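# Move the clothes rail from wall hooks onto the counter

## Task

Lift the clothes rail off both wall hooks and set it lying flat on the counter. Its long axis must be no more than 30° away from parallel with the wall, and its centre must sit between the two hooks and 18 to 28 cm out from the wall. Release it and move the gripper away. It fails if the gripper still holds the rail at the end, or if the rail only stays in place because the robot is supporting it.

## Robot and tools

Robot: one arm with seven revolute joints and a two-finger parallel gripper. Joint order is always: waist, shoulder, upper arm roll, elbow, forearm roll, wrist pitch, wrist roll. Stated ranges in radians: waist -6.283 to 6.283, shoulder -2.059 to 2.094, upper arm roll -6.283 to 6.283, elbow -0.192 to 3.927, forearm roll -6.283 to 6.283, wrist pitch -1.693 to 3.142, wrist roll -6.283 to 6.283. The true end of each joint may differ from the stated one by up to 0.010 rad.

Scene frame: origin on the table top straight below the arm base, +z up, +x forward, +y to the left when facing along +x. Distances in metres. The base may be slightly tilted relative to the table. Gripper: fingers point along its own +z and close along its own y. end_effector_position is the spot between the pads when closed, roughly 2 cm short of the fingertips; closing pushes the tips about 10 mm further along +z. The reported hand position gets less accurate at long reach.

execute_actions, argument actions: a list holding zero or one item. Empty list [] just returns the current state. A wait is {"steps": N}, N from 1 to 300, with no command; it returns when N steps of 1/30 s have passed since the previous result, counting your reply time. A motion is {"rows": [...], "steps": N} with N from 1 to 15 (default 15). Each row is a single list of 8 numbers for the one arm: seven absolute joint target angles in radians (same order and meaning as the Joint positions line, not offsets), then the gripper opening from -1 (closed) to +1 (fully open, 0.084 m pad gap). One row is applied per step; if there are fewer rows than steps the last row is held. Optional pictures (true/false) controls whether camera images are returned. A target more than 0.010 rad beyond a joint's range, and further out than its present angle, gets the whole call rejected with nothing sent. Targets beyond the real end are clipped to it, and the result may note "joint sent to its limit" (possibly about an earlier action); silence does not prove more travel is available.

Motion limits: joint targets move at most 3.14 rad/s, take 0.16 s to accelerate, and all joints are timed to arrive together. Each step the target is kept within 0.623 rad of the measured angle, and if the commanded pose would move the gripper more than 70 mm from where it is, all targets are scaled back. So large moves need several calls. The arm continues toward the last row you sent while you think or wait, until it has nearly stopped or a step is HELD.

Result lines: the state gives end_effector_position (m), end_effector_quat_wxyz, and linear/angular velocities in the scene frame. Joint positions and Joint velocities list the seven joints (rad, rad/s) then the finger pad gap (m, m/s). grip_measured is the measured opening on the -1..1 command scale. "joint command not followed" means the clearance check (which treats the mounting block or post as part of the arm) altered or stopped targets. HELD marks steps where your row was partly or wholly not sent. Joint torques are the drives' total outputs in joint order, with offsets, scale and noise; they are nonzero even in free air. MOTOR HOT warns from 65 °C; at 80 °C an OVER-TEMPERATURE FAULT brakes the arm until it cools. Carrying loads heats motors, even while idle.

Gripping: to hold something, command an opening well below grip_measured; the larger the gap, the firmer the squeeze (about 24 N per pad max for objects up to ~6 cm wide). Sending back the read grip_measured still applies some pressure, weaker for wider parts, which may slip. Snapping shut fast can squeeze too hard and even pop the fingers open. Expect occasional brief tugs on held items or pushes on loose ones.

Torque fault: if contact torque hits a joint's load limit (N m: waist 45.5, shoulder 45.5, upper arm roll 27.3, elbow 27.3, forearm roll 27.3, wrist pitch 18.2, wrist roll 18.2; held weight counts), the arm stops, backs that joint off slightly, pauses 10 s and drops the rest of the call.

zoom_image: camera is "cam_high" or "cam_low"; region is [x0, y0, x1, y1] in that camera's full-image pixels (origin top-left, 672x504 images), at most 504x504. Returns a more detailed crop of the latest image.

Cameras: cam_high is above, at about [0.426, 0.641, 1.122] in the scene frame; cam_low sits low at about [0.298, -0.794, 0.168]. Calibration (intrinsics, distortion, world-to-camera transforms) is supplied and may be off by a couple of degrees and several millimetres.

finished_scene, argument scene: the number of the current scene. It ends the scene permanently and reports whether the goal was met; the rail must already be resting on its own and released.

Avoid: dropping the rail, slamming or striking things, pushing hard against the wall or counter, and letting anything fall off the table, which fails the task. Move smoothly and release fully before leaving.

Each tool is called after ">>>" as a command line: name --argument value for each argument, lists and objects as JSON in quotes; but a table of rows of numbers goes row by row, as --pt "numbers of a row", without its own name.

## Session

>>> execute_actions --actions '[]'

Scene clock: 0.00 s of 4700.00 s.
end_effector_position=(+0.0318, +0.4303, +0.2285) grip_measured=+1.00 end_effector_quat_wxyz=(-0.038, +0.920, -0.344, -0.187) end_effector_velocity=(+0.000, +0.000, +0.000) end_effector_angular_velocity=(+0.000, +0.000, -0.001)
Joint positions: [ 1.384 -0.3    0.348  0.367  0.363  0.227  1.938  0.084]
Joint velocities: [ 0.     0.    -0.     0.001  0.     0.     0.    -0.   ]
Joint torques (N m, as the arm reports them, + toward a larger angle): no reading
Motor temperatures (°C, as the motors report them): [28 30 28 30 27 30 27]

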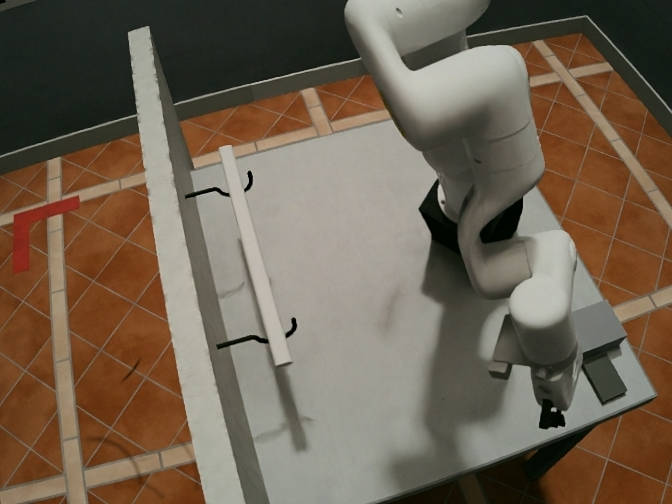

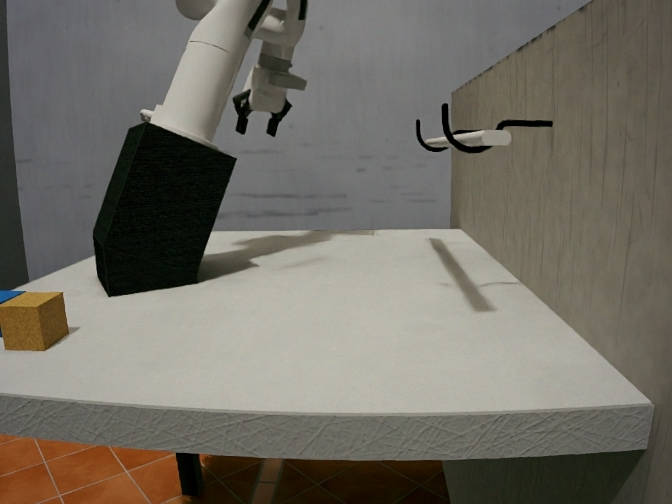

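>>> execute_actions --actions '[{"rows":[[0.8,-0.6,0,0.40,0,0.70,1.481,1]]}]' --pictures false

>>> execute_actions --actions '[{"rows":[[0.08,-0.6,0,0.40,0,0.70,1.481,1]]}]' --pictures false

>>> execute_actions --actions '[{"steps":40}]'

Scene clock: 10.17 s of 4700.00 s.
end_effector_position=(+0.1965, +0.3744, +0.2201) grip_measured=+1.00 end_effector_quat_wxyz=(-0.013, +0.927, -0.360, -0.103) end_effector_velocity=(+0.357, -0.224, +0.013) end_effector_angular_velocity=(-0.336, -0.271, -0.076)
Joint positions: [ 1.086 -0.453  0.17   0.384  0.178  0.468  1.705  0.084]
Joint velocities: [-0.712 -0.366 -0.422  0.04  -0.441  0.574 -0.554  0.   ]
Joint torques (N m, as the arm reports them, + toward a larger angle): [  3.85 -10.54   2.66  10.1   -0.35  -1.08  -0.78]
Motor temperatures (°C, as the motors report them): [28 30 28 32 27 30 27]
Steps of this call (steps 1 to 90: nothing new was sent; then 6.67 s passed at rest; steps 91 to 105: all 15 steps of this action). Readings (joint positions):
91: [1.384 -0.300 0.348 0.367 0.363 0.227 1.938]
92: [1.382 -0.301 0.347 0.367 0.361 0.229 1.936]
94: [1.354 -0.316 0.333 0.368 0.341 0.256 1.911]
98: [1.253 -0.367 0.269 0.375 0.281 0.333 1.835]
105: the state above

Scene clock: 10.67 s of 4700.00 s.
end_effector_position=(+0.3417, +0.2336, +0.2228) grip_measured=+1.00 end_effector_quat_wxyz=(+0.039, +0.869, -0.493, -0.016) end_effector_velocity=(+0.216, -0.340, +0.032) end_effector_angular_velocity=(-0.373, -0.206, -0.740)
Joint positions: [ 0.634 -0.539  0.071  0.393  0.074  0.604  1.574  0.084]
Joint velocities: [-0.976 -0.107 -0.125  0.012 -0.13   0.168 -0.163  0.   ]
Joint torques (N m, as the arm reports them, + toward a larger angle): [ 2.08 -9.46 -0.91 10.98  0.16 -1.19 -0.43]
Motor temperatures (°C, as the motors report them): [28 30 28 32 27 30 27]
Steps of this call (steps 1 to 15: all 15 steps of this action). Readings (joint positions):
1: [1.062 -0.465 0.156 0.385 0.163 0.487 1.686]
2: [1.037 -0.477 0.143 0.387 0.150 0.505 1.670]
4: [0.978 -0.489 0.130 0.388 0.136 0.523 1.652]
8: [0.857 -0.509 0.105 0.390 0.110 0.557 1.619]
15: the state above

Scene clock: 12.00 s of 4700.00 s.
end_effector_position=(+0.4009, +0.0237, +0.2677) grip_measured=+1.00 end_effector_quat_wxyz=(+0.102, +0.736, -0.666, +0.070) end_effector_velocity=(-0.000, +0.000, -0.000) end_effector_angular_velocity=(-0.000, +0.000, +0.000)
Joint positions: [ 0.08  -0.6    0.     0.4    0.     0.7    1.481  0.084]
Joint velocities: [-0.    -0.     0.001 -0.     0.     0.     0.     0.   ]
Joint torques (N m, as the arm reports them, + toward a larger angle): [-0.55 -8.38 -4.17 12.28  0.07 -0.89 -0.3 ]
Motor temperatures (°C, as the motors report them): [28 30 28 33 27 30 27]
Steps of this call (steps 1 to 40: the robot went on to your last target). Readings (joint positions):
1: [0.601 -0.542 0.067 0.394 0.070 0.610 1.568]
2: [0.569 -0.546 0.063 0.394 0.066 0.615 1.563]
4: [0.503 -0.553 0.054 0.395 0.057 0.627 1.552]
8: [0.371 -0.568 0.037 0.396 0.039 0.649 1.530]
40: the state above

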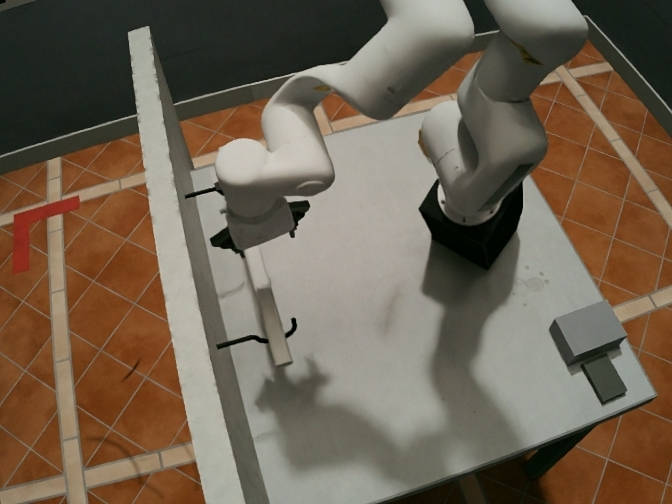

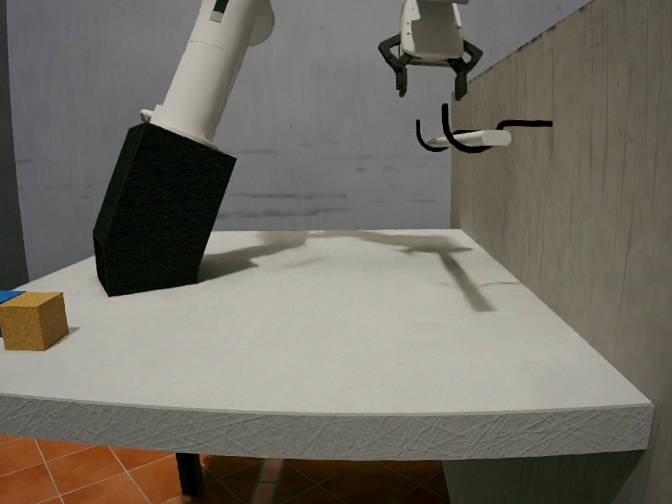

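Descend to the grasp pose.

>>> execute_actions --actions '[{"rows":[[0.08,-0.25,0,0.42,0,0.37,1.481,1]]}]' --pictures false

>>> execute_actions --actions '[{"steps":10}]'

Scene clock: 14.80 s of 4700.00 s.
end_effector_position=(+0.4176, +0.0040, +0.1877) grip_measured=+1.00 end_effector_quat_wxyz=(+0.102, +0.736, -0.666, +0.070) end_effector_velocity=(+0.025, -0.004, -0.012) end_effector_angular_velocity=(+0.000, -0.064, +0.012)
Joint positions: [ 0.08  -0.262 -0.     0.419  0.     0.382  1.481  0.084]
Joint velocities: [-0.001  0.088 -0.002  0.03  -0.    -0.123  0.     0.   ]
Joint torques (N m, as the arm reports them, + toward a larger angle): [ -1.74 -12.18  -4.74   9.36   0.33  -0.83  -0.28]
Motor temperatures (°C, as the motors report them): [28 30 28 33 27 30 27]
Steps of this call (steps 1 to 15: the robot went on to your last target; steps 16 to 69: nothing new was sent; steps 70 to 84: all 15 steps of this action). Readings (joint positions):
70: [0.080 -0.600 0.000 0.400 0.000 0.700 1.481]
71: [0.080 -0.598 -0.000 0.400 -0.000 0.698 1.481]
73: [0.080 -0.569 -0.000 0.404 0.000 0.665 1.481]
77: [0.080 -0.385 0.000 0.413 -0.000 0.498 1.481]
84: the state above

Scene clock: 15.13 s of 4700.00 s.
end_effector_position=(+0.4181, +0.0034, +0.1852) grip_measured=+1.00 end_effector_quat_wxyz=(+0.101, +0.736, -0.666, +0.070) end_effector_velocity=(-0.001, +0.000, -0.002) end_effector_angular_velocity=(+0.000, +0.004, +0.000)
Joint positions: [ 0.08  -0.251 -0.     0.42   0.     0.37   1.481  0.084]
Joint velocities: [ 0.001  0.008  0.001 -0.    -0.    -0.004  0.001 -0.   ]
Joint torques (N m, as the arm reports them, + toward a larger angle): [ -2.03 -11.44  -4.69   9.1    0.02  -1.03  -0.32]
Motor temperatures (°C, as the motors report them): [28 30 28 33 27 30 27]
Steps of this call (steps 1 to 10: the robot went on to your last target). Readings (joint positions):
1: [0.080 -0.259 -0.000 0.420 0.000 0.378 1.481]
2: [0.080 -0.257 -0.000 0.420 0.000 0.376 1.481]
4: [0.080 -0.254 -0.000 0.420 0.000 0.373 1.481]
8: [0.080 -0.252 -0.000 0.420 0.000 0.371 1.481]
10: the state above

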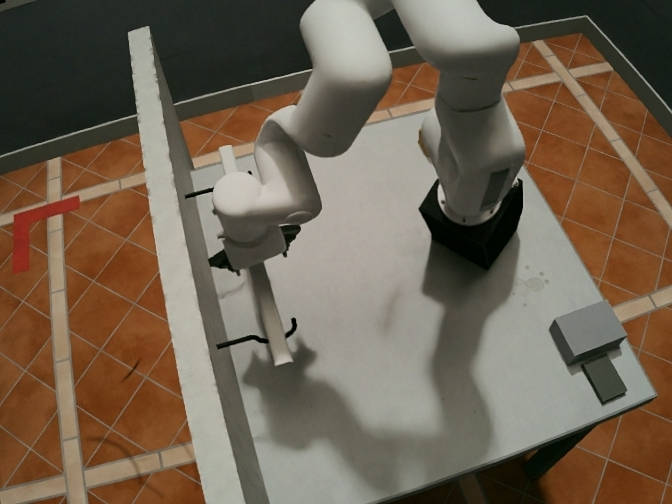

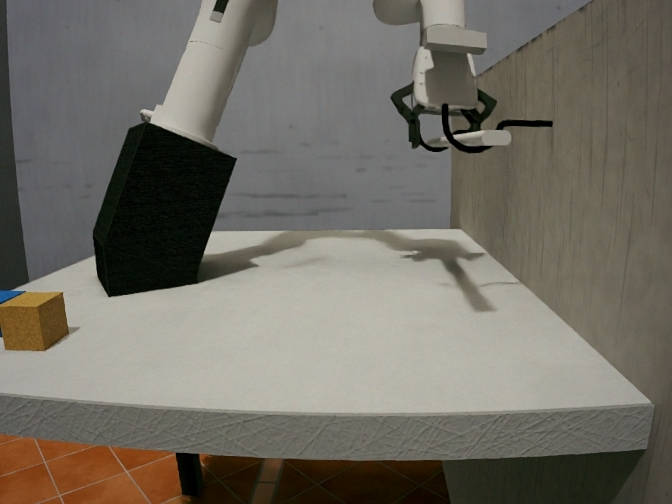

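>>> execute_actions --actions '[{"rows":[[0.08,-0.25,0,0.42,0,0.37,1.481,-1]]}]' --pictures false

>>> execute_actions --actions '[{"rows":[[0.08,-0.6,0,0.42,0,0.72,1.481,-1]]}]' --pictures false

>>> execute_actions --actions '[{"steps":10}]'

Scene clock: 19.90 s of 4700.00 s.
end_effector_position=(+0.4211, +0.0037, +0.1865) grip_measured=-0.32 end_effector_quat_wxyz=(+0.099, +0.736, -0.665, +0.073) end_effector_velocity=(-0.003, -0.000, -0.001) end_effector_angular_velocity=(-0.000, +0.006, +0.001)
Joint positions: [ 0.08  -0.252 -0.     0.424  0.     0.368  1.481  0.03 ]
Joint velocities: [-0.     0.001  0.    -0.004 -0.001  0.001 -0.002  0.   ]
Joint torques (N m, as the arm reports them, + toward a larger angle): [-1.95 -8.39 -4.94  3.48  0.04  1.4  -0.8 ]
Motor temperatures (°C, as the motors report them): [28 30 28 34 27 30 27]
Steps of this call (steps 1 to 30: the robot went on to your last target; steps 31 to 100: nothing new was sent; then 0.93 s passed at rest; steps 101 to 115: all 15 steps of this action). Readings (joint positions):
101: [0.080 -0.250 0.000 0.420 0.000 0.370 1.481]
102: [0.080 -0.250 0.000 0.420 0.000 0.370 1.481]
104: [0.080 -0.250 -0.000 0.420 0.000 0.370 1.481]
108: [0.080 -0.250 0.000 0.422 0.000 0.368 1.481]
115: the state above

Scene clock: 20.40 s of 4700.00 s.
end_effector_position=(+0.4061, +0.0242, +0.2698) grip_measured=-0.32 end_effector_quat_wxyz=(+0.102, +0.736, -0.666, +0.070) end_effector_velocity=(-0.024, +0.003, +0.016) end_effector_angular_velocity=(-0.001, +0.049, -0.018)
Joint positions: [ 0.08  -0.588 -0.     0.419  0.     0.707  1.482  0.03 ]
Joint velocities: [-0.001 -0.094 -0.002 -0.016 -0.     0.13   0.003  0.003]
Joint torques (N m, as the arm reports them, + toward a larger angle): [ 0.88 -7.56 -2.86 11.19 -0.81 -0.03 -1.17]
Motor temperatures (°C, as the motors report them): [28 30 28 34 27 30 27]
Steps of this call (steps 1 to 15: all 15 steps of this action). Readings (joint positions):
1: [0.080 -0.252 -0.000 0.424 0.000 0.368 1.481]
2: [0.080 -0.253 0.000 0.424 0.000 0.370 1.481]
4: [0.080 -0.281 -0.000 0.420 0.000 0.406 1.481]
8: [0.079 -0.458 -0.001 0.416 0.000 0.581 1.481]
15: the state above

Scene clock: 20.73 s of 4700.00 s.
end_effector_position=(+0.4051, +0.0250, +0.2725) grip_measured=-0.32 end_effector_quat_wxyz=(+0.102, +0.736, -0.666, +0.069) end_effector_velocity=(+0.000, +0.001, +0.002) end_effector_angular_velocity=(+0.000, -0.002, +0.003)
Joint positions: [ 0.08  -0.599  0.     0.42   0.     0.719  1.481  0.03 ]
Joint velocities: [ 0.001 -0.008 -0.     0.001 -0.     0.006 -0.001 -0.   ]
Joint torques (N m, as the arm reports them, + toward a larger angle): [ 0.34 -8.22 -3.17 10.76 -1.18  0.07 -1.09]
Motor temperatures (°C, as the motors report them): [28 30 28 34 27 30 27]
Steps of this call (steps 1 to 10: the robot went on to your last target). Readings (joint positions):
1: [0.080 -0.591 -0.000 0.419 0.000 0.711 1.481]
2: [0.080 -0.593 -0.000 0.419 0.000 0.713 1.481]
4: [0.080 -0.595 -0.000 0.419 0.000 0.716 1.481]
8: [0.080 -0.598 0.000 0.420 0.000 0.719 1.481]
10: the state above

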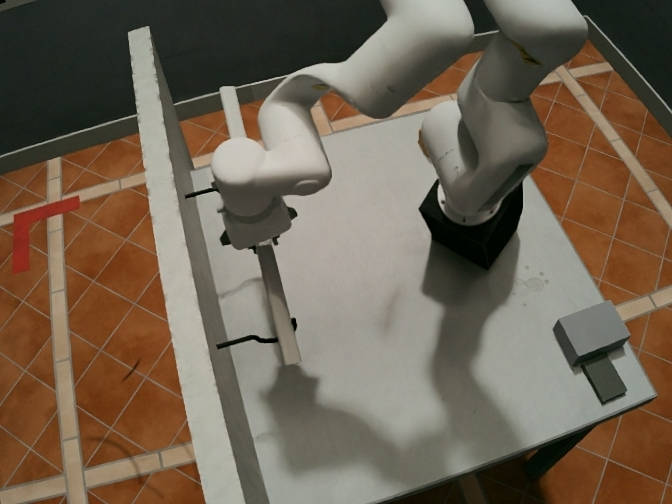

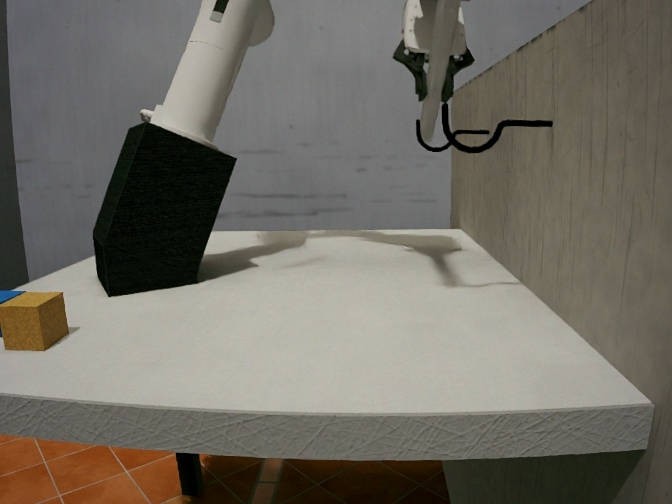

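>>> execute_actions --actions '[{"rows":[[0.08,-0.25,0,0.42,0,0.37,1.481,-1]]}]' --pictures false

>>> execute_actions --actions '[{"steps":10}]'

Scene clock: 26.03 s of 4700.00 s.
end_effector_position=(+0.4190, +0.0040, +0.1889) grip_measured=-0.32 end_effector_quat_wxyz=(+0.101, +0.736, -0.666, +0.071) end_effector_velocity=(+0.013, -0.004, -0.021) end_effector_angular_velocity=(+0.001, -0.044, +0.010)
Joint positions: [ 0.08  -0.264 -0.     0.421 -0.     0.383  1.481  0.03 ]
Joint velocities: [ 0.     0.097  0.002  0.006  0.002 -0.136  0.001  0.001]
Joint torques (N m, as the arm reports them, + toward a larger angle): [-1.69 -8.33 -4.45  6.56 -0.45 -0.09 -0.78]
Motor temperatures (°C, as the motors report them): [28 30 28 34 27 30 27]
Steps of this call (steps 1 to 30: the robot went on to your last target; steps 31 to 100: nothing new was sent; then 1.47 s passed at rest; steps 101 to 115: all 15 steps of this action). Readings (joint positions):
101: [0.080 -0.600 0.000 0.420 0.000 0.720 1.481]
102: [0.080 -0.598 -0.000 0.420 -0.000 0.718 1.481]
104: [0.080 -0.569 -0.000 0.422 -0.000 0.684 1.481]
108: [0.080 -0.390 0.001 0.420 -0.000 0.512 1.481]
115: the state above

Scene clock: 26.37 s of 4700.00 s.
end_effector_position=(+0.4194, +0.0037, +0.1859) grip_measured=-0.32 end_effector_quat_wxyz=(+0.100, +0.736, -0.665, +0.071) end_effector_velocity=(-0.001, -0.001, -0.002) end_effector_angular_velocity=(-0.000, +0.002, -0.001)
Joint positions: [ 0.08  -0.252  0.     0.422 -0.     0.37   1.481  0.03 ]
Joint velocities: [-0.     0.008  0.    -0.     0.    -0.006 -0.    -0.   ]
Joint torques (N m, as the arm reports them, + toward a larger angle): [-2.38 -7.9  -5.24  4.58 -0.32  0.49 -0.86]
Motor temperatures (°C, as the motors report them): [28 30 28 34 27 30 27]
Steps of this call (steps 1 to 10: the robot went on to your last target). Readings (joint positions):
1: [0.080 -0.261 -0.000 0.422 -0.000 0.379 1.481]
2: [0.080 -0.259 -0.000 0.422 -0.000 0.377 1.481]
4: [0.080 -0.256 0.000 0.422 -0.000 0.373 1.481]
8: [0.080 -0.253 0.000 0.422 -0.000 0.370 1.481]
10: the state above

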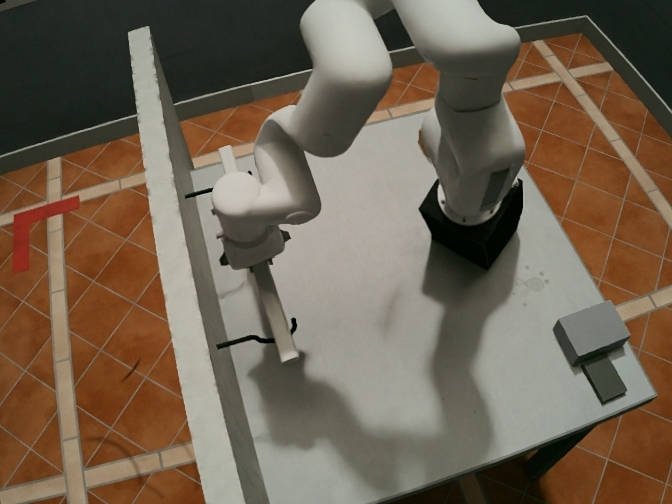

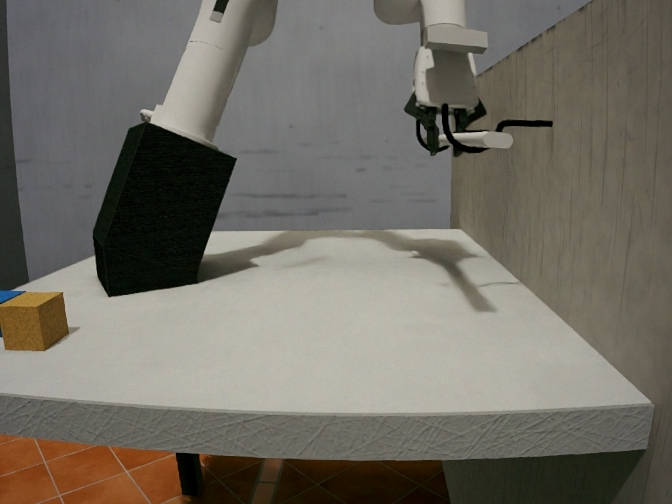

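>>> execute_actions --actions '[{"rows":[[0.08,-0.25,0,0.42,0,0.37,1.481,1]],"steps":10}]' --pictures false

>>> execute_actions --actions '[{"rows":[[0.22,-0.25,0,0.42,0,0.37,1.62,1]]}]'

Scene clock: 30.37 s of 4700.00 s.
end_effector_position=(+0.4149, +0.0026, +0.1833) grip_measured=+1.00 end_effector_quat_wxyz=(+0.104, +0.736, -0.666, +0.067) end_effector_velocity=(+0.028, +0.006, +0.014) end_effector_angular_velocity=(+0.002, -0.067, +0.019)
Joint positions: [ 0.08  -0.248 -0.     0.417 -0.     0.372  1.481  0.084]
Joint velocities: [ 0.002 -0.016  0.002  0.036  0.001 -0.018  0.     0.002]
Joint torques (N m, as the arm reports them, + toward a larger angle): [ -1.91 -10.93  -4.73   8.91   0.25  -0.64  -0.25]
Motor temperatures (°C, as the motors report them): [28 30 28 34 27 30 27]
Steps of this call (steps 1 to 30: the robot went on to your last target; steps 31 to 100: nothing new was sent; then 0.33 s passed at rest; steps 101 to 110: all 10 steps of this action). Readings (joint positions):
101: [0.080 -0.250 0.000 0.421 -0.000 0.370 1.481]
102: [0.080 -0.249 -0.000 0.418 -0.000 0.372 1.481]
104: [0.080 -0.246 -0.001 0.410 -0.000 0.376 1.480]
108: [0.080 -0.247 -0.001 0.413 -0.000 0.374 1.481]
110: the state above

Scene clock: 30.87 s of 4700.00 s.
end_effector_position=(+0.4135, +0.0562, +0.1729) grip_measured=+1.00 end_effector_quat_wxyz=(+0.088, +0.735, -0.670, +0.055) end_effector_velocity=(-0.000, +0.008, -0.001) end_effector_angular_velocity=(+0.006, -0.002, -0.005)
Joint positions: [ 0.217 -0.25  -0.     0.42   0.     0.37   1.617  0.084]
Joint velocities: [ 0.021 -0.001 -0.001  0.001  0.    -0.     0.025  0.   ]
Joint torques (N m, as the arm reports them, + toward a larger angle): [ -1.25 -11.86  -4.14   9.13   0.1   -0.95  -0.39]
Motor temperatures (°C, as the motors report them): [28 30 28 34 27 30 27]
Steps of this call (steps 1 to 15: all 15 steps of this action). Readings (joint positions):
1: [0.080 -0.248 -0.000 0.417 -0.000 0.372 1.481]
2: [0.082 -0.249 -0.001 0.418 -0.000 0.371 1.483]
4: [0.112 -0.249 -0.004 0.419 0.000 0.371 1.516]
8: [0.196 -0.250 0.004 0.420 -0.000 0.370 1.593]
15: the state above

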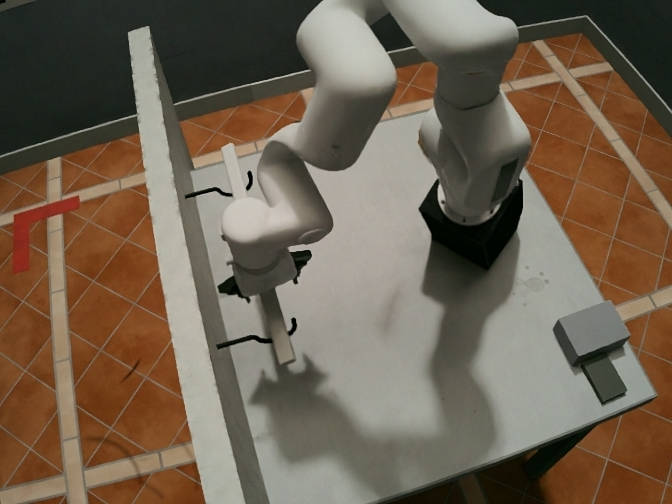

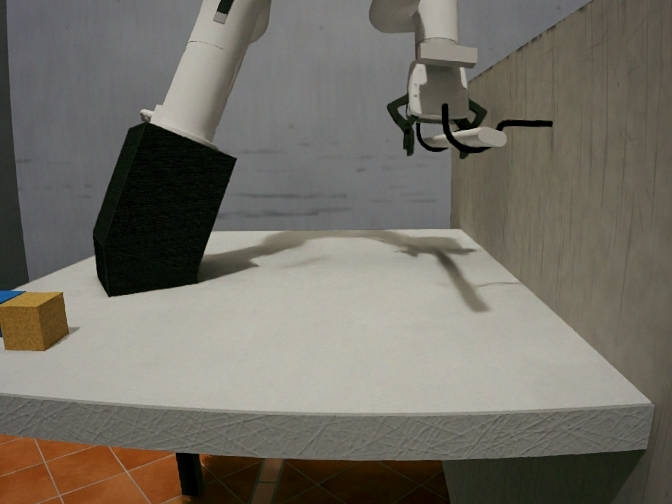

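>>> execute_actions --actions '[{"rows":[[0.22,-0.30,0,0.42,0,0.42,1.62,1]],"steps":8}]' --pictures false

>>> execute_actions --actions '[{"rows":[[0.22,-0.30,0,0.42,0,0.42,1.62,-1]]}]' --pictures false

>>> execute_actions --actions '[{"rows":[[0.22,-0.65,0,0.42,0,0.77,1.62,-1]]}]' --pictures false

>>> execute_actions --actions '[{"steps":10}]'

Scene clock: 35.70 s of 4700.00 s.
end_effector_position=(+0.4147, +0.0601, +0.1846) grip_measured=+1.00 end_effector_quat_wxyz=(+0.086, +0.736, -0.669, +0.056) end_effector_velocity=(-0.010, +0.001, +0.011) end_effector_angular_velocity=(-0.004, +0.026, -0.003)
Joint positions: [ 0.22  -0.295 -0.     0.421  0.     0.413  1.62   0.084]
Joint velocities: [ 0.001 -0.057  0.    -0.011 -0.     0.072 -0.001 -0.   ]
Joint torques (N m, as the arm reports them, + toward a larger angle): [ -1.21 -10.49  -3.8    9.25   0.18  -1.    -0.28]
Motor temperatures (°C, as the motors report them): [28 31 28 34 27 30 27]
Steps of this call (steps 1 to 15: the robot went on to your last target; steps 16 to 90: nothing new was sent; then 1.57 s passed at rest; steps 91 to 98: all 8 steps of this action). Readings (joint positions):
91: [0.220 -0.250 0.000 0.420 -0.000 0.370 1.620]
92: [0.220 -0.252 0.000 0.420 0.000 0.373 1.620]
94: [0.220 -0.271 0.000 0.419 -0.000 0.394 1.620]
98: the state above

Scene clock: 36.20 s of 4700.00 s.
end_effector_position=(+0.4168, +0.0607, +0.1871) grip_measured=-0.33 end_effector_quat_wxyz=(+0.084, +0.736, -0.670, +0.058) end_effector_velocity=(-0.003, -0.000, -0.001) end_effector_angular_velocity=(-0.001, +0.007, +0.003)
Joint positions: [ 0.22  -0.301 -0.     0.424  0.     0.417  1.62   0.03 ]
Joint velocities: [ 0.    -0.     0.    -0.004 -0.001  0.002 -0.002  0.   ]
Joint torques (N m, as the arm reports them, + toward a larger angle): [-0.68 -8.84 -2.93  3.24 -0.2   1.71 -0.6 ]
Motor temperatures (°C, as the motors report them): [28 31 28 34 27 30 27]
Steps of this call (steps 1 to 15: all 15 steps of this action). Readings (joint positions):
1: [0.220 -0.296 -0.000 0.421 0.000 0.415 1.620]
2: [0.220 -0.297 -0.000 0.420 0.000 0.417 1.620]
4: [0.220 -0.298 0.000 0.420 -0.000 0.418 1.620]
8: [0.220 -0.300 -0.000 0.423 0.000 0.417 1.620]
15: the state above

Scene clock: 36.70 s of 4700.00 s.
end_effector_position=(+0.3958, +0.0749, +0.2698) grip_measured=-1.00 end_effector_quat_wxyz=(+0.090, +0.736, -0.669, +0.053) end_effector_velocity=(-0.010, +0.001, +0.026) end_effector_angular_velocity=(-0.001, +0.010, -0.011)
Joint positions: [ 0.221 -0.637  0.001  0.416 -0.     0.76   1.62   0.   ]
Joint velocities: [-0.003 -0.099 -0.007  0.006  0.     0.117 -0.     0.   ]
Joint torques (N m, as the arm reports them, + toward a larger angle): [ 0.19 -8.21 -3.3  12.44 -0.26 -1.1  -0.43]
Motor temperatures (°C, as the motors report them): [28 31 28 34 27 30 27]
Steps of this call (steps 1 to 15: all 15 steps of this action). Readings (joint positions):
1: [0.220 -0.301 -0.000 0.424 0.000 0.417 1.620]
2: [0.220 -0.303 -0.000 0.424 0.000 0.420 1.620]
4: [0.220 -0.331 -0.000 0.421 0.000 0.455 1.620]
8: [0.219 -0.510 -0.002 0.419 -0.000 0.632 1.620]
15: the state above

Scene clock: 37.03 s of 4700.00 s.
end_effector_position=(+0.3967, +0.0754, +0.2738) grip_measured=-1.00 end_effector_quat_wxyz=(+0.088, +0.736, -0.669, +0.055) end_effector_velocity=(+0.002, +0.001, +0.003) end_effector_angular_velocity=(+0.001, -0.008, +0.001)
Joint positions: [ 0.22  -0.649  0.     0.42  -0.     0.77   1.62   0.   ]
Joint velocities: [-0.001 -0.008 -0.     0.003  0.     0.003 -0.001  0.   ]
Joint torques (N m, as the arm reports them, + toward a larger angle): [ 0.36 -8.2  -3.36 12.65 -0.24 -0.93 -0.23]
Motor temperatures (°C, as the motors report them): [28 31 28 34 27 30 27]
Steps of this call (steps 1 to 10: the robot went on to your last target). Readings (joint positions):
1: [0.221 -0.640 0.001 0.417 -0.000 0.763 1.620]
2: [0.220 -0.642 0.001 0.417 -0.000 0.765 1.620]
4: [0.220 -0.645 0.000 0.418 -0.000 0.768 1.620]
8: [0.220 -0.648 0.000 0.419 -0.000 0.769 1.620]
10: the state above

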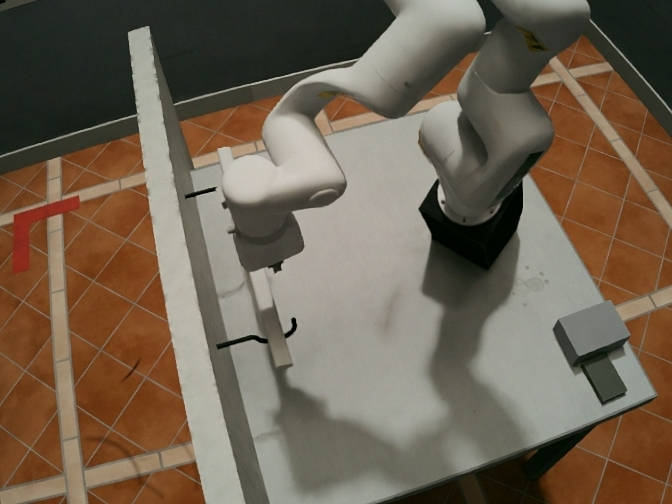

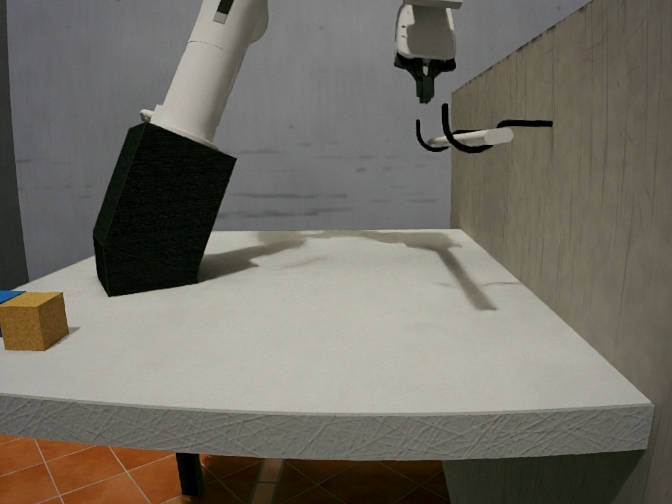

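>>> execute_actions --actions '[{"rows":[[0.15,-0.65,0,0.42,0,0.77,1.55,1]]}]' --pictures false

>>> execute_actions --actions '[{"rows":[[0.15,-0.20,0,0.42,0,0.32,1.55,1]]}]' --pictures false

>>> execute_actions --actions '[{"steps":10}]'

Scene clock: 40.77 s of 4700.00 s.
end_effector_position=(+0.3998, +0.0522, +0.2794) grip_measured=+1.00 end_effector_quat_wxyz=(+0.094, +0.736, -0.667, +0.063) end_effector_velocity=(-0.000, -0.003, +0.000) end_effector_angular_velocity=(-0.002, +0.001, +0.000)
Joint positions: [ 0.151 -0.65   0.     0.42   0.     0.77   1.551  0.084]
Joint velocities: [-0.008  0.    -0.001 -0.001  0.    -0.    -0.009  0.   ]
Joint torques (N m, as the arm reports them, + toward a larger angle): [ 0.17 -8.02 -3.68 12.71 -0.02 -1.   -0.55]
Motor temperatures (°C, as the motors report them): [28 31 28 35 27 30 27]
Steps of this call (steps 1 to 30: the robot went on to your last target; steps 31 to 97: nothing new was sent; steps 98 to 112: all 15 steps of this action). Readings (joint positions):
98: [0.220 -0.650 0.000 0.420 -0.000 0.770 1.620]
99: [0.218 -0.650 0.000 0.420 0.000 0.770 1.617]
101: [0.194 -0.650 0.002 0.420 0.000 0.770 1.592]
105: [0.159 -0.650 -0.001 0.420 -0.000 0.770 1.560]
112: the state above

Scene clock: 41.27 s of 4700.00 s.
end_effector_position=(+0.4136, +0.0285, +0.1708) grip_measured=+1.00 end_effector_quat_wxyz=(+0.097, +0.736, -0.667, +0.060) end_effector_velocity=(+0.030, -0.009, -0.046) end_effector_angular_velocity=(+0.007, -0.092, +0.018)
Joint positions: [ 0.15  -0.223  0.     0.417 -0.     0.348  1.55   0.084]
Joint velocities: [-0.002  0.226 -0.002  0.034  0.    -0.286 -0.001  0.   ]
Joint torques (N m, as the arm reports them, + toward a larger angle): [ -1.69 -15.1   -4.43  10.09   0.24  -1.12  -0.22]
Motor temperatures (°C, as the motors report them): [28 31 28 35 27 30 27]
Steps of this call (steps 1 to 15: all 15 steps of this action). Readings (joint positions):
1: [0.151 -0.650 0.000 0.420 0.000 0.770 1.551]
2: [0.151 -0.648 0.000 0.420 0.000 0.767 1.551]
4: [0.150 -0.619 -0.000 0.422 0.000 0.733 1.550]
8: [0.150 -0.440 0.000 0.420 -0.000 0.560 1.550]
15: the state above

Scene clock: 41.60 s of 4700.00 s.
end_effector_position=(+0.4162, +0.0276, +0.1663) grip_measured=+1.00 end_effector_quat_wxyz=(+0.094, +0.736, -0.667, +0.063) end_effector_velocity=(-0.002, -0.001, -0.004) end_effector_angular_velocity=(-0.000, +0.005, +0.001)
Joint positions: [ 0.15  -0.202 -0.     0.42   0.     0.321  1.55   0.084]
Joint velocities: [ 0.     0.014 -0.    -0.001 -0.    -0.01  -0.002  0.   ]
Joint torques (N m, as the arm reports them, + toward a larger angle): [ -1.92 -12.14  -4.42   8.86   0.23  -0.72  -0.44]
Motor temperatures (°C, as the motors report them): [28 31 28 35 27 30 27]
Steps of this call (steps 1 to 10: the robot went on to your last target). Readings (joint positions):
1: [0.150 -0.217 0.000 0.419 -0.000 0.340 1.550]
2: [0.150 -0.213 -0.000 0.420 0.000 0.334 1.550]
4: [0.150 -0.208 -0.000 0.421 0.000 0.327 1.550]
8: [0.150 -0.203 -0.000 0.420 0.000 0.322 1.550]
10: the state above

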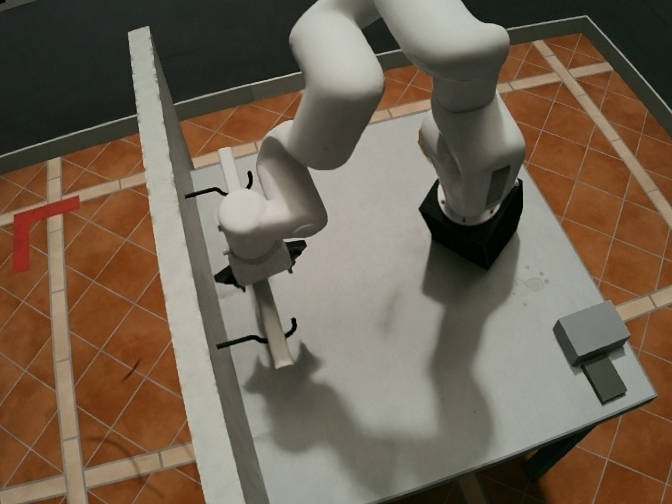

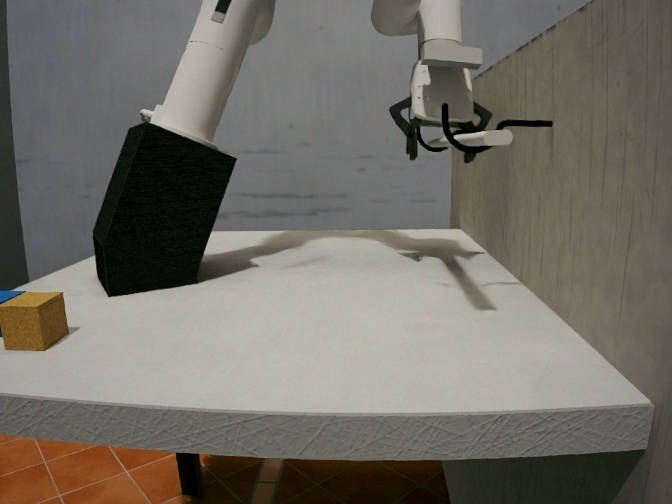

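>>> execute_actions --actions '[{"rows":[[0.15,-0.20,0,0.42,0,0.32,1.55,-1]]}]' --pictures false

>>> execute_actions --actions '[{"rows":[[0.15,-0.40,0,0.42,0,0.52,1.55,-1]]}]' --pictures false

>>> execute_actions --actions '[{"rows":[[0.15,-0.65,0,0.42,0,0.77,1.55,-1]]}]'

Scene clock: 46.27 s of 4700.00 s.
end_effector_position=(+0.4188, +0.0280, +0.1671) grip_measured=-0.38 end_effector_quat_wxyz=(+0.092, +0.736, -0.667, +0.065) end_effector_velocity=(-0.003, +0.000, -0.001) end_effector_angular_velocity=(-0.000, +0.007, +0.001)
Joint positions: [ 0.15  -0.201 -0.     0.424  0.     0.318  1.55   0.028]
Joint velocities: [-0.001  0.001  0.003 -0.003 -0.     0.002  0.     0.   ]
Joint torques (N m, as the arm reports them, + toward a larger angle): [-1.54 -9.22 -4.24  2.86  0.3   1.25 -0.43]
Motor temperatures (°C, as the motors report them): [28 31 28 35 27 30 27]
Steps of this call (steps 1 to 30: the robot went on to your last target; steps 31 to 100: nothing new was sent; then 0.83 s passed at rest; steps 101 to 115: all 15 steps of this action). Readings (joint positions):
101: [0.150 -0.200 0.000 0.420 0.000 0.320 1.550]
102: [0.150 -0.200 0.000 0.420 0.000 0.320 1.550]
104: [0.150 -0.200 -0.000 0.420 -0.000 0.320 1.550]
108: [0.150 -0.200 0.000 0.422 -0.000 0.318 1.550]
115: the state above

Scene clock: 46.77 s of 4700.00 s.
end_effector_position=(+0.4136, +0.0384, +0.2148) grip_measured=-0.45 end_effector_quat_wxyz=(+0.096, +0.736, -0.667, +0.061) end_effector_velocity=(+0.003, +0.001, +0.012) end_effector_angular_velocity=(+0.002, -0.011, -0.006)
Joint positions: [ 0.15  -0.395  0.     0.418  0.     0.517  1.55   0.024]
Joint velocities: [-0.001 -0.037 -0.005  0.007  0.002  0.035  0.001 -0.   ]
Joint torques (N m, as the arm reports them, + toward a larger angle): [ -1.16 -10.76  -4.1   11.44  -0.09  -1.26  -0.34]
Motor temperatures (°C, as the motors report them): [28 31 28 35 27 30 27]
Steps of this call (steps 1 to 15: all 15 steps of this action). Readings (joint positions):
1: [0.150 -0.201 -0.000 0.424 0.000 0.318 1.550]
2: [0.150 -0.203 -0.000 0.424 0.000 0.320 1.550]
4: [0.150 -0.231 -0.000 0.419 -0.000 0.356 1.550]
8: [0.150 -0.355 0.000 0.415 0.000 0.476 1.550]
15: the state above

Scene clock: 47.27 s of 4700.00 s.
end_effector_position=(+0.3995, +0.0512, +0.2772) grip_measured=-0.45 end_effector_quat_wxyz=(+0.095, +0.736, -0.667, +0.062) end_effector_velocity=(-0.008, +0.003, +0.010) end_effector_angular_velocity=(+0.004, +0.013, +0.001)
Joint positions: [ 0.15  -0.643 -0.     0.418  0.     0.764  1.55   0.024]
Joint velocities: [ 0.003 -0.047 -0.    -0.001  0.006  0.059 -0.006  0.004]
Joint torques (N m, as the arm reports them, + toward a larger angle): [-0.68 -8.72 -3.87 13.93 -0.72 -1.02 -0.25]
Motor temperatures (°C, as the motors report them): [28 31 28 35 27 30 27]
Steps of this call (steps 1 to 15: all 15 steps of this action). Readings (joint positions):
1: [0.150 -0.396 0.000 0.418 0.000 0.518 1.550]
2: [0.150 -0.398 0.000 0.418 0.000 0.521 1.550]
4: [0.150 -0.429 0.000 0.417 -0.000 0.556 1.550]
8: [0.150 -0.585 -0.000 0.422 0.000 0.700 1.550]
15: the state above

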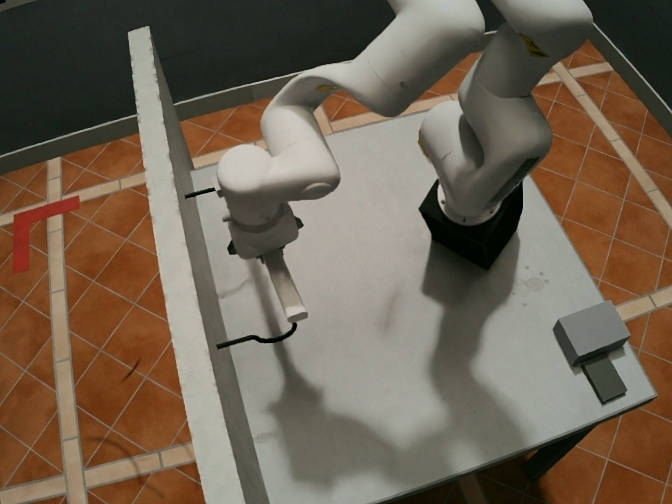

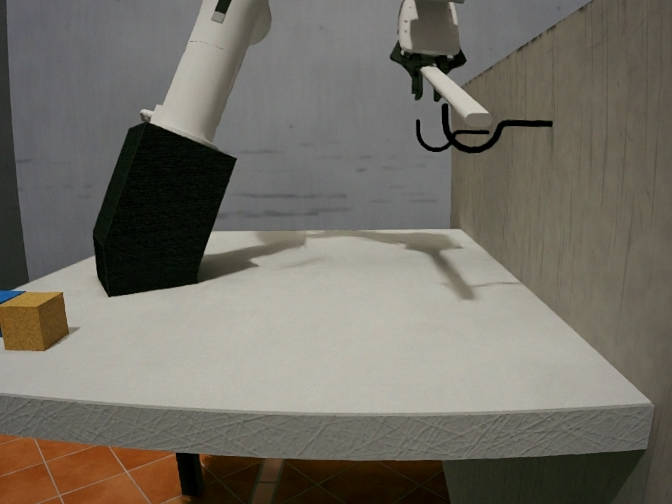

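>>> execute_actions --actions '[{"rows":[[0.1,-0.9,0,0.2,0,0.80,1.55,-1]]}]' --pictures false

>>> execute_actions --actions '[{"rows":[[0.05,-0.63,0,-0.04,0,0.29,1.53,-1]]}]' --pictures false

>>> execute_actions --actions '[{"steps":10}]'

Scene clock: 58.40 s of 4700.00 s.
end_effector_position=(+0.3372, +0.0308, +0.2742) grip_measured=-0.45 end_effector_quat_wxyz=(+0.097, +0.720, -0.683, +0.071) end_effector_velocity=(-0.013, -0.004, -0.003) end_effector_angular_velocity=(-0.004, -0.002, -0.009)
Joint positions: [ 0.101 -0.894  0.     0.206  0.     0.799  1.55   0.024]
Joint velocities: [-0.011 -0.052  0.001 -0.046  0.     0.006 -0.     0.   ]
Joint torques (N m, as the arm reports them, + toward a larger angle): [ 0.64 -4.13 -2.85 13.55 -0.13 -1.16 -0.18]
Motor temperatures (°C, as the motors report them): [28 31 28 38 27 30 27]
Steps of this call (steps 1 to 15: the robot went on to your last target; steps 16 to 90: nothing new was sent; then 7.63 s passed at rest; steps 91 to 105: all 15 steps of this action). Readings (joint positions):
91: [0.150 -0.650 0.000 0.420 -0.000 0.770 1.550]
92: [0.150 -0.652 0.000 0.418 0.000 0.770 1.550]
94: [0.144 -0.682 0.001 0.392 -0.000 0.773 1.550]
98: [0.113 -0.835 -0.001 0.256 0.000 0.793 1.550]
105: the state above

Scene clock: 58.90 s of 4700.00 s.
end_effector_position=(+0.2836, -0.0064, +0.1847) grip_measured=-0.45 end_effector_quat_wxyz=(+0.104, +0.710, -0.693, +0.074) end_effector_velocity=(-0.008, -0.016, -0.028) end_effector_angular_velocity=(-0.012, -0.105, +0.015)
Joint positions: [ 0.053 -0.645 -0.    -0.028 -0.     0.325  1.531  0.024]
Joint velocities: [-0.032  0.151  0.002 -0.107 -0.001 -0.363 -0.016 -0.   ]
Joint torques (N m, as the arm reports them, + toward a larger angle): [ 0.79 -7.36 -2.34 11.79  0.2  -1.43 -0.55]
Motor temperatures (°C, as the motors report them): [28 31 28 38 27 30 27]
Steps of this call (steps 1 to 15: all 15 steps of this action). Readings (joint positions):
1: [0.101 -0.895 0.000 0.205 0.000 0.799 1.550]
2: [0.101 -0.895 0.000 0.203 0.000 0.797 1.550]
4: [0.097 -0.881 0.000 0.190 -0.000 0.762 1.549]
8: [0.078 -0.779 0.000 0.096 -0.000 0.575 1.541]
15: the state above

Scene clock: 59.23 s of 4700.00 s.
end_effector_position=(+0.2822, -0.0079, +0.1819) grip_measured=-0.45 end_effector_quat_wxyz=(+0.101, +0.709, -0.693, +0.077) end_effector_velocity=(-0.005, -0.001, -0.003) end_effector_angular_velocity=(+0.000, +0.007, -0.004)
Joint positions: [ 0.05  -0.631  0.    -0.039 -0.     0.291  1.53   0.024]
Joint velocities: [-0.001  0.009 -0.001 -0.01   0.    -0.011 -0.001  0.   ]
Joint torques (N m, as the arm reports them, + toward a larger angle): [ 0.24 -5.2  -2.33  9.2   0.16 -1.15 -0.3 ]
Motor temperatures (°C, as the motors report them): [28 31 28 37 27 30 27]
Steps of this call (steps 1 to 10: the robot went on to your last target). Readings (joint positions):
1: [0.052 -0.641 -0.000 -0.030 -0.000 0.315 1.531]
2: [0.052 -0.639 0.000 -0.032 -0.000 0.307 1.531]
4: [0.051 -0.635 0.000 -0.034 -0.000 0.298 1.530]
8: [0.050 -0.632 0.000 -0.038 -0.000 0.292 1.530]
10: the state above

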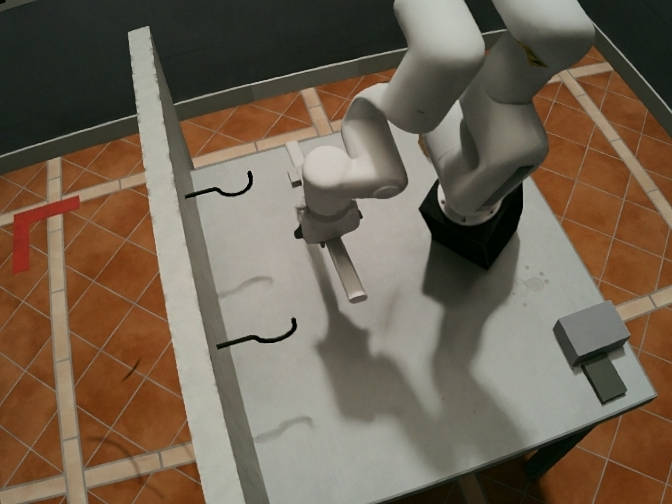

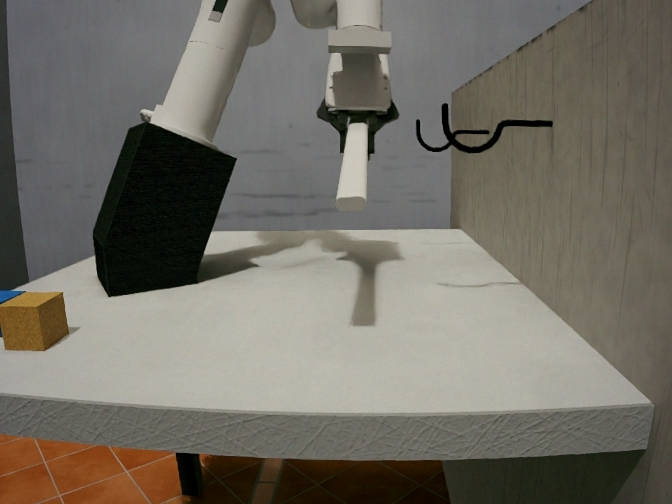

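>>> execute_actions --actions '[{"rows":[[0.05,0.0,0,0.05,0,-0.25,1.53,-1]]}]' --pictures false

>>> execute_actions --actions '[{"rows":[[0.05,0.5,0,0.33,0,-0.47,1.53,-1]]}]' --pictures false

>>> execute_actions --actions '[{"steps":15}]'

Scene clock: 67.63 s of 4700.00 s.
end_effector_position=(+0.2782, -0.0258, +0.1127) grip_measured=-0.45 end_effector_quat_wxyz=(+0.104, +0.709, -0.693, +0.075) end_effector_velocity=(+0.020, -0.010, -0.033) end_effector_angular_velocity=(-0.002, -0.087, +0.020)
Joint positions: [ 0.05  -0.033  0.     0.043 -0.    -0.218  1.53   0.024]
Joint velocities: [-0.002  0.314 -0.002  0.071  0.    -0.333 -0.001  0.   ]
Joint torques (N m, as the arm reports them, + toward a larger angle): [ -1.96 -13.06  -4.18   2.89   0.72  -1.08  -0.28]
Motor temperatures (°C, as the motors report them): [28 30 28 36 27 30 27]
Steps of this call (steps 1 to 30: the robot went on to your last target; steps 31 to 100: nothing new was sent; then 4.57 s passed at rest; steps 101 to 115: all 15 steps of this action). Readings (joint positions):
101: [0.050 -0.630 -0.000 -0.040 0.000 0.290 1.530]
102: [0.050 -0.628 -0.000 -0.040 0.000 0.288 1.530]
104: [0.050 -0.598 -0.000 -0.035 0.000 0.258 1.530]
108: [0.050 -0.354 0.000 0.002 -0.000 0.050 1.530]
115: the state above

Scene clock: 68.13 s of 4700.00 s.
end_effector_position=(+0.3083, -0.0483, +0.0283) grip_measured=-0.46 end_effector_quat_wxyz=(+0.103, +0.709, -0.693, +0.076) end_effector_velocity=(+0.017, -0.014, -0.041) end_effector_angular_velocity=(-0.004, -0.041, +0.004)
Joint positions: [ 0.05   0.476 -0.     0.315  0.    -0.458  1.53   0.024]
Joint velocities: [-0.003  0.217 -0.003  0.131  0.001 -0.127  0.001 -0.008]
Joint torques (N m, as the arm reports them, + toward a larger angle): [ -3.94 -15.55  -5.67  -0.34   1.07  -1.47  -0.37]
Motor temperatures (°C, as the motors report them): [28 30 28 36 27 30 27]
Steps of this call (steps 1 to 15: all 15 steps of this action). Readings (joint positions):
1: [0.050 -0.024 0.000 0.046 -0.000 -0.227 1.530]
2: [0.050 -0.016 0.000 0.048 -0.000 -0.235 1.530]
4: [0.050 0.022 -0.000 0.067 -0.000 -0.257 1.530]
8: [0.050 0.241 0.000 0.190 -0.000 -0.355 1.530]
15: the state above

Scene clock: 68.63 s of 4700.00 s.
end_effector_position=(+0.3101, -0.0495, +0.0238) grip_measured=-0.46 end_effector_quat_wxyz=(+0.102, +0.709, -0.693, +0.077) end_effector_velocity=(-0.001, -0.000, -0.001) end_effector_angular_velocity=(-0.000, +0.003, +0.003)
Joint positions: [ 0.05   0.499  0.     0.33  -0.    -0.47   1.53   0.024]
Joint velocities: [ 0.     0.004 -0.     0.002 -0.    -0.001 -0.003 -0.   ]
Joint torques (N m, as the arm reports them, + toward a larger angle): [ -4.11 -13.39  -5.78  -0.27   0.92  -1.22  -0.32]
Motor temperatures (°C, as the motors report them): [28 31 28 36 27 30 27]
Steps of this call (steps 1 to 15: the robot went on to your last target). Readings (joint positions):
1: [0.050 0.483 -0.000 0.319 0.000 -0.461 1.530]
2: [0.050 0.487 -0.000 0.322 0.000 -0.464 1.530]
4: [0.050 0.492 -0.000 0.325 0.000 -0.467 1.530]
8: [0.050 0.497 -0.000 0.328 0.000 -0.469 1.530]
15: the state above

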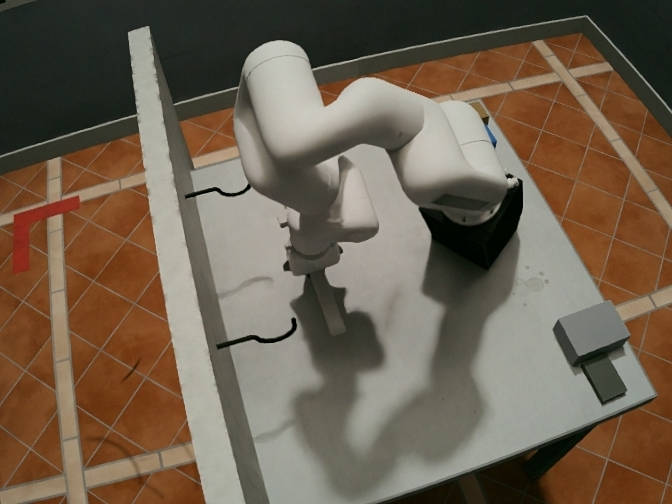

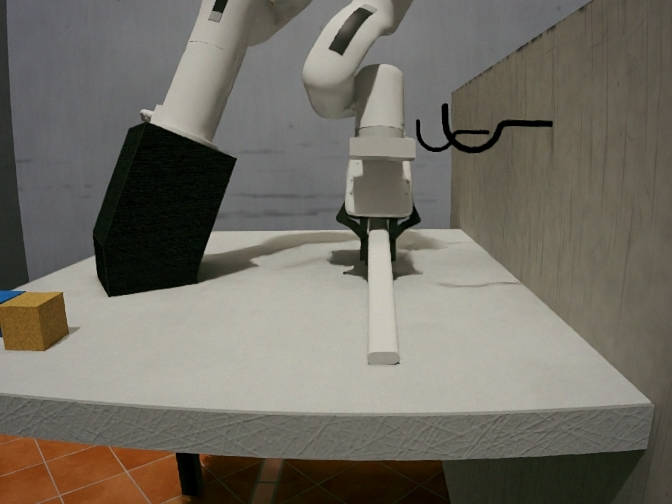

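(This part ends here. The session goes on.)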